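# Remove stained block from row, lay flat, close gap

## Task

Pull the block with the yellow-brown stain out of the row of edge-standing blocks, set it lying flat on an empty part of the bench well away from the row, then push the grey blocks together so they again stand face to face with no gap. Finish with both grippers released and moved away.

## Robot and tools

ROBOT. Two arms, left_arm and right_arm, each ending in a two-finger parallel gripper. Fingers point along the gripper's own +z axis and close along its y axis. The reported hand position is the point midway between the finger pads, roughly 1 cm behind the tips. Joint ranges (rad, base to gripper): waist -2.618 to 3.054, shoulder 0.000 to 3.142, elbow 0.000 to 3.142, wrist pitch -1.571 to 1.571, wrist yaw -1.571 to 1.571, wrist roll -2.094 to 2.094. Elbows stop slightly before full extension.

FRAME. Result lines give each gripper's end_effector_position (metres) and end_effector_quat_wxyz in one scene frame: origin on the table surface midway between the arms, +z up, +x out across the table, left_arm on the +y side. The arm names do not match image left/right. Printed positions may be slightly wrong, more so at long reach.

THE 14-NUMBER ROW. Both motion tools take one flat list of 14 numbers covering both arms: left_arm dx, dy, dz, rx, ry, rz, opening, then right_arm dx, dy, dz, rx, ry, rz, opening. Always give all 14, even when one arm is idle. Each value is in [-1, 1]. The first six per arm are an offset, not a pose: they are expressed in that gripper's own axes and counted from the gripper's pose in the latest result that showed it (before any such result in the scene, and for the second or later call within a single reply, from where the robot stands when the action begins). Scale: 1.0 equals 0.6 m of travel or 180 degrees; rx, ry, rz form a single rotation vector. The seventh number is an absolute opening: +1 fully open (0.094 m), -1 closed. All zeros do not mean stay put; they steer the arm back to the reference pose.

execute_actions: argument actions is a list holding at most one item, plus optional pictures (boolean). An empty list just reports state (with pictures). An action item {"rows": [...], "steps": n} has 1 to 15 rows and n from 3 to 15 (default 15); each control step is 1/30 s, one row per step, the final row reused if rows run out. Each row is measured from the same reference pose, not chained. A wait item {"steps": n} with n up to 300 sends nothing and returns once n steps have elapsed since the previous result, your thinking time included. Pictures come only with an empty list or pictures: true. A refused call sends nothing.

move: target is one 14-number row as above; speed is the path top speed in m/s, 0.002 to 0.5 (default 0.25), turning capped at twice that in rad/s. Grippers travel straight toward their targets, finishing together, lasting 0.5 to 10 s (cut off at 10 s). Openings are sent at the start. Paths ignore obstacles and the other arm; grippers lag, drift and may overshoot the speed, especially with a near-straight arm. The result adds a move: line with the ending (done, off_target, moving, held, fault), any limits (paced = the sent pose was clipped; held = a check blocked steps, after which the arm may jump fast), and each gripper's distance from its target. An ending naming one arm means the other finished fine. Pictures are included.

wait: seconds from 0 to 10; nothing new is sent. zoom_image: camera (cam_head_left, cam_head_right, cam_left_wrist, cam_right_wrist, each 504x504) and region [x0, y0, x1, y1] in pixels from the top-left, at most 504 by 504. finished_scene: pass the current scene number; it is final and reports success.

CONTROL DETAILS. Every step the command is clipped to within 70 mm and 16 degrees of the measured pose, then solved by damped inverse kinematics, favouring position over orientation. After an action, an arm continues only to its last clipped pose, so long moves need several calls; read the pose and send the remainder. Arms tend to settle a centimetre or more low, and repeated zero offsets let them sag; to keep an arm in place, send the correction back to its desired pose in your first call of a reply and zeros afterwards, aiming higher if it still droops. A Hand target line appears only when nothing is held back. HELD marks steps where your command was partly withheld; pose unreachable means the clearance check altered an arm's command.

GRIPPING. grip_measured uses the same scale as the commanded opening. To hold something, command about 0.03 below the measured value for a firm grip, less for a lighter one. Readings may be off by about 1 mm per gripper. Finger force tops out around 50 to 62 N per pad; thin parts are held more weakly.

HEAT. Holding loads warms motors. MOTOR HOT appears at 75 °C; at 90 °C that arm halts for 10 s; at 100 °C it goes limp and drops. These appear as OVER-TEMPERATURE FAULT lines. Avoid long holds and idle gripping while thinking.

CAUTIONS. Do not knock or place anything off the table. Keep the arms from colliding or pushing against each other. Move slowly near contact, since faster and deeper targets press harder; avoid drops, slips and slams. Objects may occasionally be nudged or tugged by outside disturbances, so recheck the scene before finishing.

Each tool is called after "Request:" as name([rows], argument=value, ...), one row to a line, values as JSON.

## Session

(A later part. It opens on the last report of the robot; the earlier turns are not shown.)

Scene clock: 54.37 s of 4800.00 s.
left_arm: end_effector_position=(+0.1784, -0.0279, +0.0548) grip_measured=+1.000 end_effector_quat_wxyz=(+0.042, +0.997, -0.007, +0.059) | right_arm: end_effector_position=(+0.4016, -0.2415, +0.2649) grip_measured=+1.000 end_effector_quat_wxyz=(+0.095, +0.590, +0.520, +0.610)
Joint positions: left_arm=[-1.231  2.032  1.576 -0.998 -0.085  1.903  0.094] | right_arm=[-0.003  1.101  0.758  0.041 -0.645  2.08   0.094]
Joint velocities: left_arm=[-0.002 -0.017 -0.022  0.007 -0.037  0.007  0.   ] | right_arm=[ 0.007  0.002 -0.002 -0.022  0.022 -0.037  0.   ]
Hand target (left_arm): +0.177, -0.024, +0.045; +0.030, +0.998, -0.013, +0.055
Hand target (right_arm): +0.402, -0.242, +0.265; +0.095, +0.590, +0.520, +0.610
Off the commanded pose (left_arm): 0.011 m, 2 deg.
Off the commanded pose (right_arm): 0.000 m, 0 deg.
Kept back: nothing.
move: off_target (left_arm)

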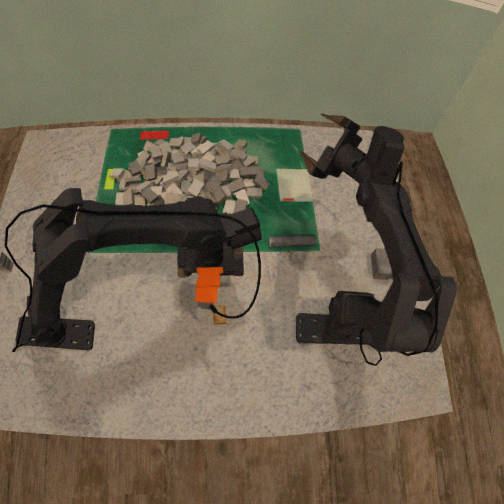

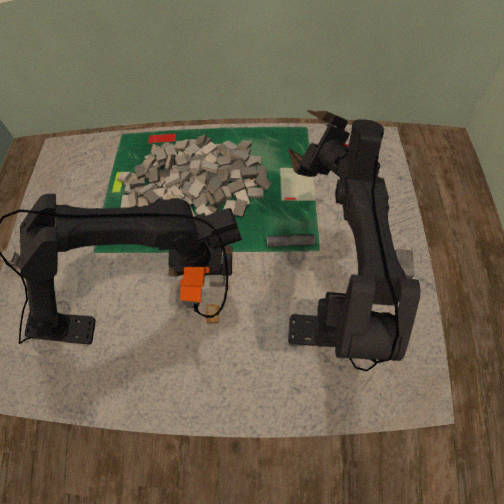

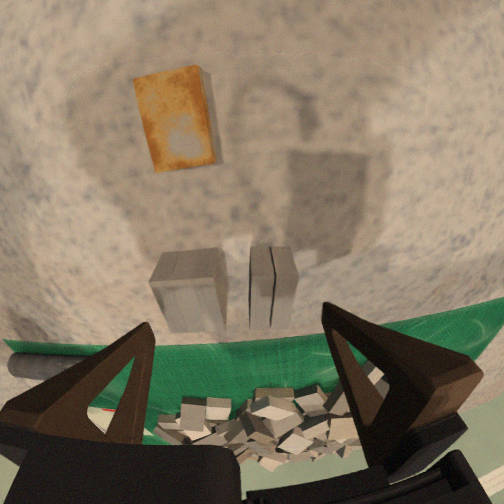

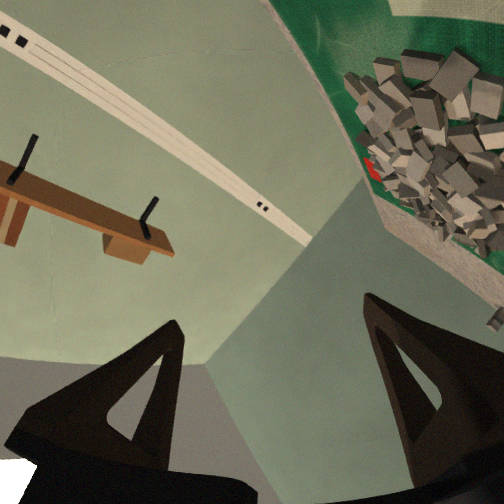

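Request:
move(target=[-0.008,-0.008,0.062,0,0,0,1,0,0,0,0,0,0,1], speed=0.05)

Scene clock: 55.77 s of 4800.00 s.
left_arm: end_effector_position=(+0.1796, -0.0317, +0.0285) grip_measured=+1.000 end_effector_quat_wxyz=(+0.055, +0.996, -0.006, +0.063) | right_arm: end_effector_position=(+0.4016, -0.2415, +0.2649) grip_measured=+1.000 end_effector_quat_wxyz=(+0.095, +0.590, +0.520, +0.610)
Joint positions: left_arm=[-1.231  2.049  1.489 -0.866 -0.085  1.904  0.094] | right_arm=[-0.003  1.101  0.758  0.041 -0.645  2.08   0.094]
Joint velocities: left_arm=[ 0.002  0.027  0.007  0.037 -0.022  0.007  0.   ] | right_arm=[ 0.007 -0.017 -0.017 -0.022 -0.007  0.007  0.   ]
Hand target (left_arm): +0.178, -0.026, +0.017; +0.041, +0.997, -0.007, +0.058
Hand target (right_arm): +0.402, -0.242, +0.265; +0.095, +0.590, +0.520, +0.610
Off the commanded pose (left_arm): 0.013 m, 2 deg.
Off the commanded pose (right_arm): 0.000 m, 0 deg.
Kept back: nothing.
move: off_target (left_arm)

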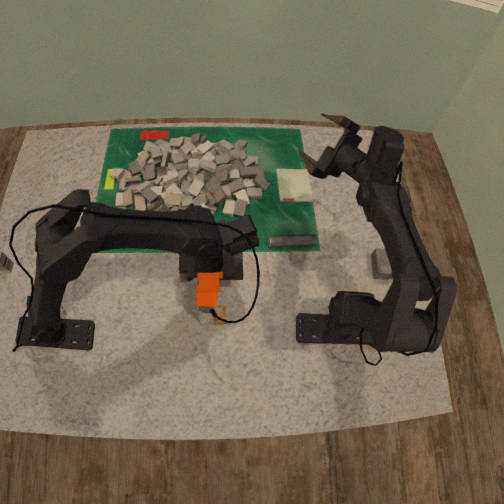

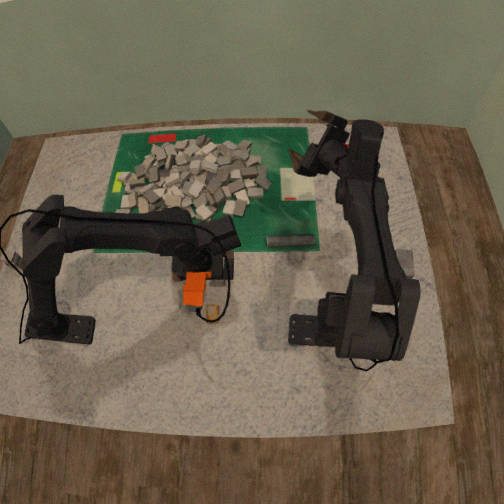

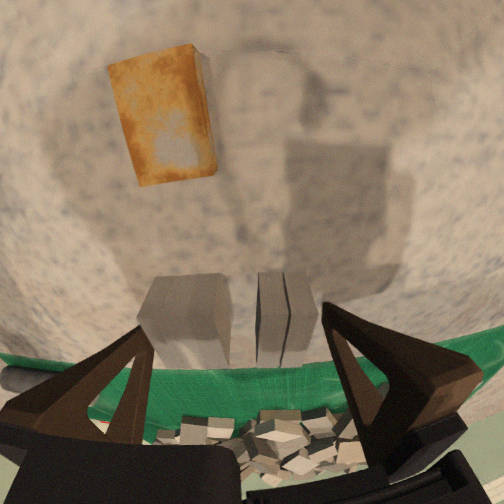

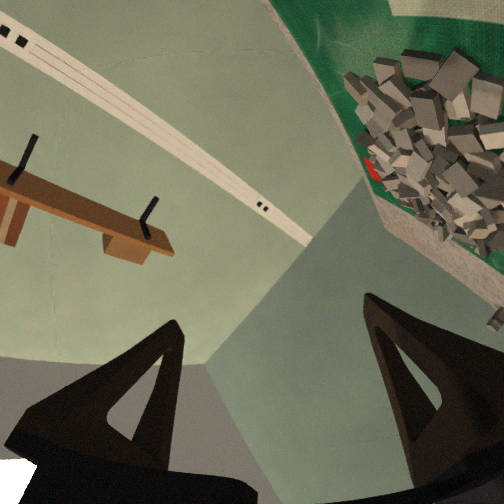

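Request:
move(target=[-0.012,-0.006,0.012,0,0,0,1,0,0,0,0,0,0,1], speed=0.03)

Request:
execute_actions([
  {"rows":[[0,0,0,0,0,0,0.9,0,0,0,0,0,0,1],[0,0,0,0,0,0,0.83,0,0,0,0,0,0,1],[0,0,0,0,0,0,0.76,0,0,0,0,0,0,1],[0,0,0,0,0,0,0.69,0,0,0,0,0,0,1],[0,0,0,0,0,0,0.62,0,0,0,0,0,0,1],[0,0,0,0,0,0,0.55,0,0,0,0,0,0,1],[0,0,0,0,0,0,0.48,0,0,0,0,0,0,1],[0,0,0,0,0,0,0.41,0,0,0,0,0,0,1],[0,0,0,0,0,0,0.34,0,0,0,0,0,0,1],[0,0,0,0,0,0,0.27,0,0,0,0,0,0,1],[0,0,0,0,0,0,0.2,0,0,0,0,0,0,1],[0,0,0,0,0,0,0.13,0,0,0,0,0,0,1],[0,0,0,0,0,0,0.06,0,0,0,0,0,0,1]],"steps":15},
])

Request:
wait(seconds=0.7)

Scene clock: 56.70 s of 4800.00 s.
left_arm: end_effector_position=(+0.1797, -0.0321, +0.0242) grip_measured=+1.000 end_effector_quat_wxyz=(+0.059, +0.996, -0.006, +0.065) | right_arm: end_effector_position=(+0.4016, -0.2415, +0.2649) grip_measured=+1.000 end_effector_quat_wxyz=(+0.095, +0.590, +0.520, +0.610)
Joint positions: left_arm=[-1.232  2.049  1.469 -0.838 -0.085  1.902  0.094] | right_arm=[-0.003  1.101  0.758  0.041 -0.645  2.08   0.094]
Joint velocities: left_arm=[ 0.017 -0.017 -0.007 -0.051 -0.11  -0.022  0.   ] | right_arm=[ 0.007  0.002  0.037 -0.037  0.007 -0.007  0.   ]
Hand target (left_arm): +0.174, -0.029, +0.020; +0.055, +0.996, -0.006, +0.063
Hand target (right_arm): +0.402, -0.242, +0.265; +0.095, +0.590, +0.520, +0.610
Off the commanded pose (left_arm): 0.008 m, 0 deg.
Off the commanded pose (right_arm): 0.000 m, 0 deg.
Kept back: nothing.
move: done

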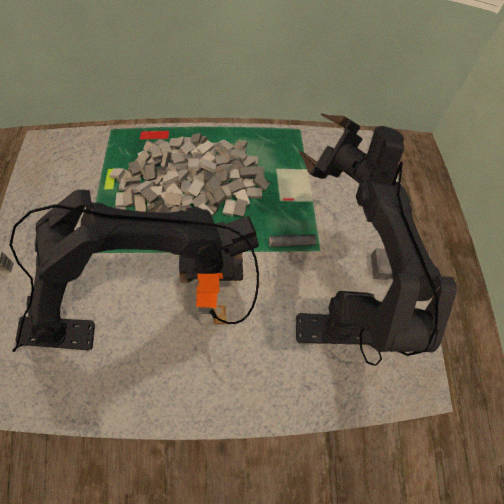

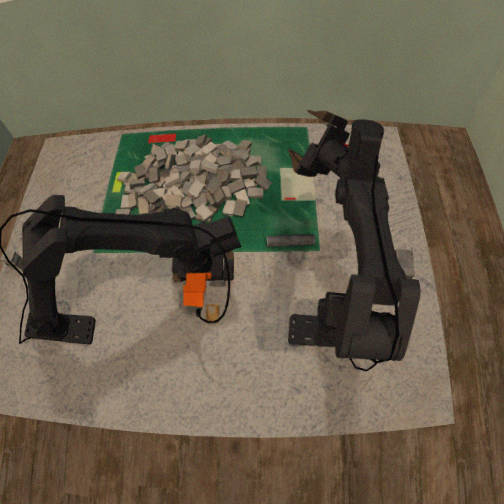

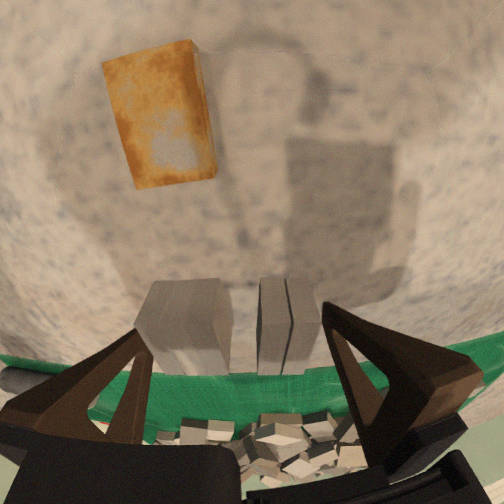

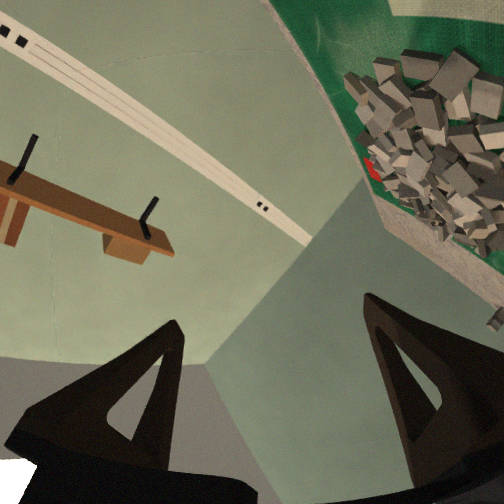

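Scene clock: 57.10 s of 4800.00 s.
left_arm: end_effector_position=(+0.1807, -0.0361, +0.0248) grip_measured=+0.187 end_effector_quat_wxyz=(+0.067, +0.996, -0.005, +0.067) | right_arm: end_effector_position=(+0.4016, -0.2415, +0.2649) grip_measured=+1.000 end_effector_quat_wxyz=(+0.095, +0.590, +0.520, +0.610)
Joint positions: left_arm=[-1.232  2.049  1.469 -0.821 -0.084  1.902  0.056] | right_arm=[-0.003  1.101  0.758  0.041 -0.645  2.08   0.094]
Joint velocities: left_arm=[-0.012  0.002 -0.012 -0.11   0.007  0.037  0.004] | right_arm=[ 0.002 -0.002  0.022  0.007 -0.081 -0.066  0.   ]
Steps of this call (steps 1 to 12: the first 12 steps of this action). Readings (end_effector_position):
1: left_arm (+0.1797, -0.0321, +0.0242) | right_arm (+0.4016, -0.2415, +0.2649)
2: left_arm (+0.1797, -0.0321, +0.0242) | right_arm (+0.4016, -0.2415, +0.2649)
4: left_arm (+0.1797, -0.0321, +0.0242) | right_arm (+0.4016, -0.2415, +0.2649)
8: left_arm (+0.1804, -0.0347, +0.0246) | right_arm (+0.4016, -0.2415, +0.2649)
12: the state above

Scene clock: 57.90 s of 4800.00 s.
left_arm: end_effector_position=(+0.1807, -0.0361, +0.0248) grip_measured=+0.188 end_effector_quat_wxyz=(+0.067, +0.996, -0.005, +0.067) | right_arm: end_effector_position=(+0.4016, -0.2415, +0.2649) grip_measured=+1.000 end_effector_quat_wxyz=(+0.095, +0.590, +0.520, +0.610)
Joint positions: left_arm=[-1.232  2.049  1.469 -0.821 -0.084  1.902  0.056] | right_arm=[-0.003  1.101  0.758  0.041 -0.645  2.08   0.094]
Joint velocities: left_arm=[-0.012  0.012 -0.002  0.051  0.037  0.022  0.   ] | right_arm=[-0.002 -0.002  0.002 -0.081  0.007 -0.066  0.   ]
Hand target (left_arm): +0.180, -0.032, +0.024; +0.059, +0.996, -0.006, +0.065
Hand target (right_arm): +0.402, -0.242, +0.265; +0.095, +0.590, +0.520, +0.610
Off the commanded pose (left_arm): 0.004 m, 1 deg.
Off the commanded pose (right_arm): 0.000 m, 0 deg.
Kept back: nothing.
Steps of this call (steps 1 to 3: the last 3 steps of your previous action; steps 4 to 24: nothing new was sent). Readings (end_effector_position):
1: left_arm (+0.1807, -0.0361, +0.0248) | right_arm (+0.4016, -0.2415, +0.2649)
2: left_arm (+0.1807, -0.0361, +0.0248) | right_arm (+0.4016, -0.2415, +0.2649)
4: left_arm (+0.1807, -0.0361, +0.0248) | right_arm (+0.4016, -0.2415, +0.2649)
8: left_arm (+0.1807, -0.0361, +0.0248) | right_arm (+0.4016, -0.2415, +0.2649)
24: the state above

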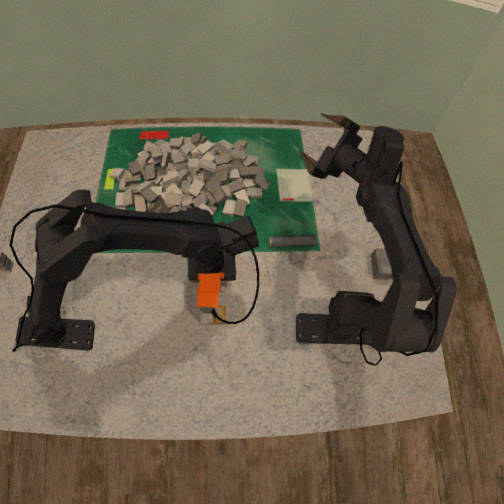

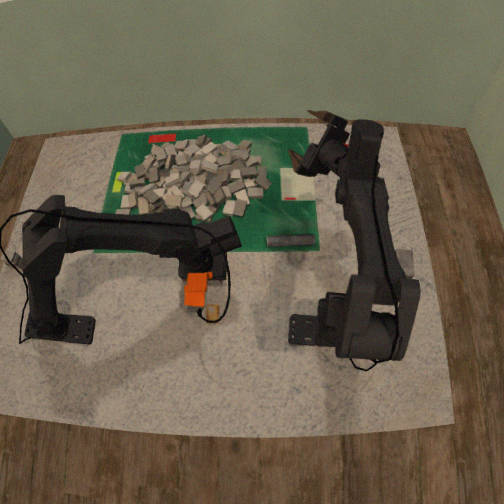

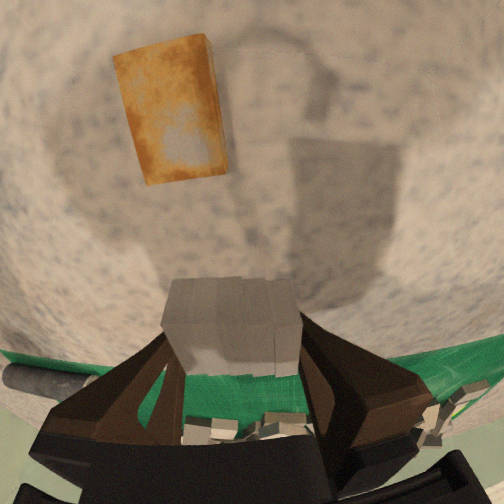

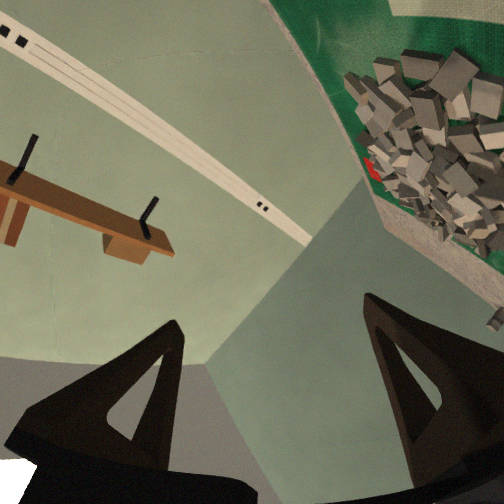

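Request:
move(target=[0,0,0,0,0,0,0.6,0,0,0,0,0,0,1])

Request:
move(target=[0,-0.02,-0.2,0,0,0,0.6,0,0,0,0,0,0,1], speed=0.15)

Scene clock: 58.83 s of 4800.00 s.
left_arm: end_effector_position=(+0.1807, -0.0361, +0.0248) grip_measured=+0.597 end_effector_quat_wxyz=(+0.067, +0.996, -0.005, +0.067) | right_arm: end_effector_position=(+0.4016, -0.2415, +0.2649) grip_measured=+1.000 end_effector_quat_wxyz=(+0.095, +0.590, +0.520, +0.610)
Joint positions: left_arm=[-1.232  2.049  1.469 -0.821 -0.084  1.902  0.075] | right_arm=[-0.003  1.101  0.758  0.041 -0.645  2.08   0.094]
Joint velocities: left_arm=[ 0.017 -0.012  0.002 -0.022 -0.007 -0.022  0.001] | right_arm=[-0.007  0.002 -0.002 -0.022  0.007 -0.022  0.   ]
Hand target (left_arm): +0.181, -0.036, +0.025; +0.067, +0.996, -0.005, +0.067
Hand target (right_arm): +0.402, -0.242, +0.265; +0.095, +0.590, +0.520, +0.610
Off the commanded pose (left_arm): 0.000 m, 0 deg.
Off the commanded pose (right_arm): 0.000 m, 0 deg.
Kept back: nothing.
move: done

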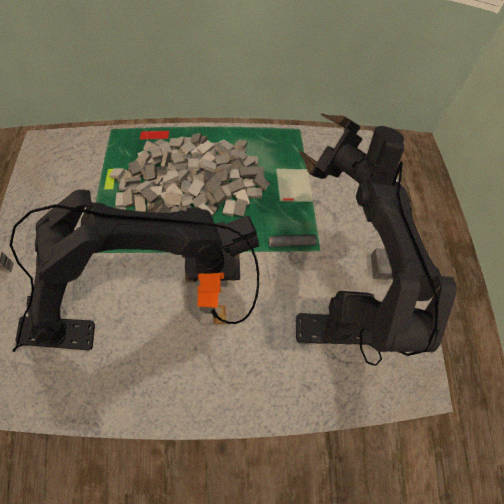

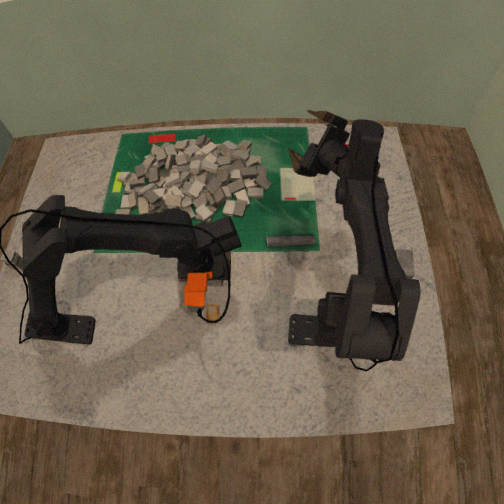

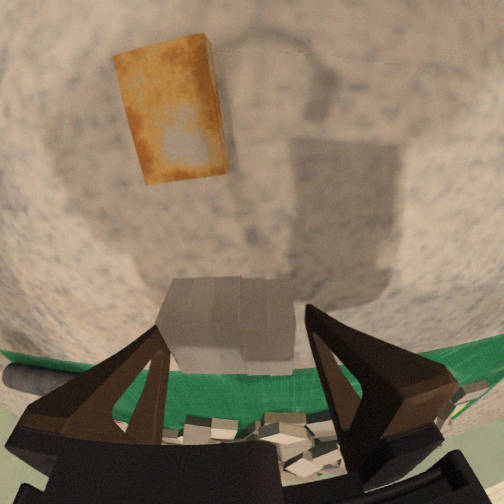

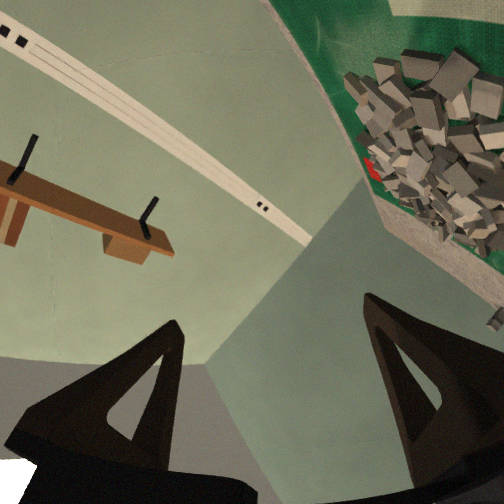

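Scene clock: 60.27 s of 4800.00 s.
left_arm: end_effector_position=(+0.1682, -0.0095, +0.1319) grip_measured=+0.597 end_effector_quat_wxyz=(+0.065, +0.996, -0.006, +0.065) | right_arm: end_effector_position=(+0.4016, -0.2415, +0.2649) grip_measured=+1.000 end_effector_quat_wxyz=(+0.095, +0.590, +0.520, +0.610)
Joint positions: left_arm=[-1.241  1.876  1.659 -1.19  -0.084  1.893  0.075] | right_arm=[-0.003  1.101  0.758  0.041 -0.645  2.08   0.094]
Joint velocities: left_arm=[-0.012 -0.012  0.007  0.022 -0.022 -0.022 -0.001] | right_arm=[-0.007  0.002 -0.042 -0.051 -0.007 -0.022  0.   ]
Hand target (left_arm): +0.164, -0.009, +0.141; +0.068, +0.995, -0.005, +0.066
Hand target (right_arm): +0.402, -0.242, +0.265; +0.095, +0.590, +0.520, +0.610
Off the commanded pose (left_arm): 0.010 m, 0 deg.
Off the commanded pose (right_arm): 0.000 m, 0 deg.
Kept back: nothing.
move: done

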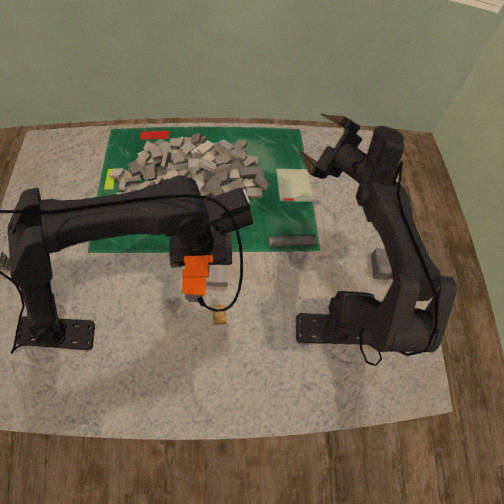

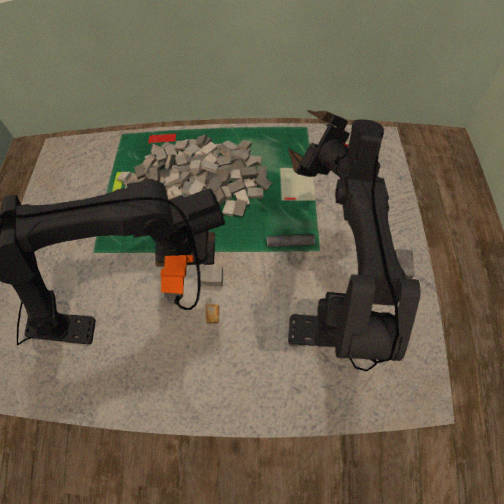

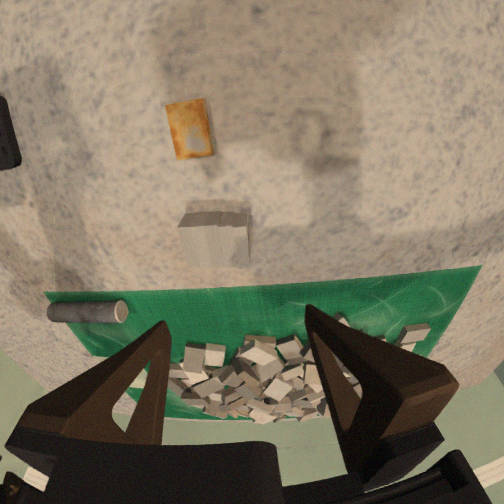

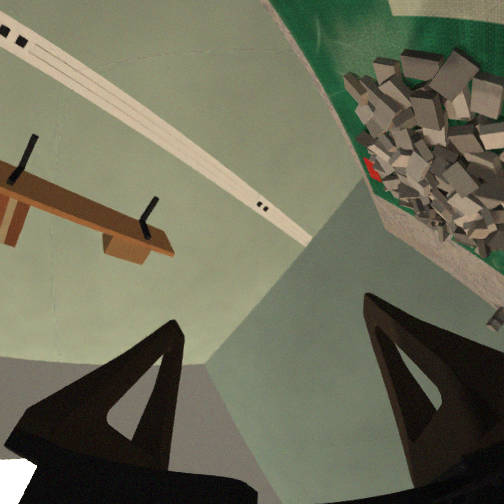

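Request:
finished_scene(scene=2)

The scene is finished: the task was done.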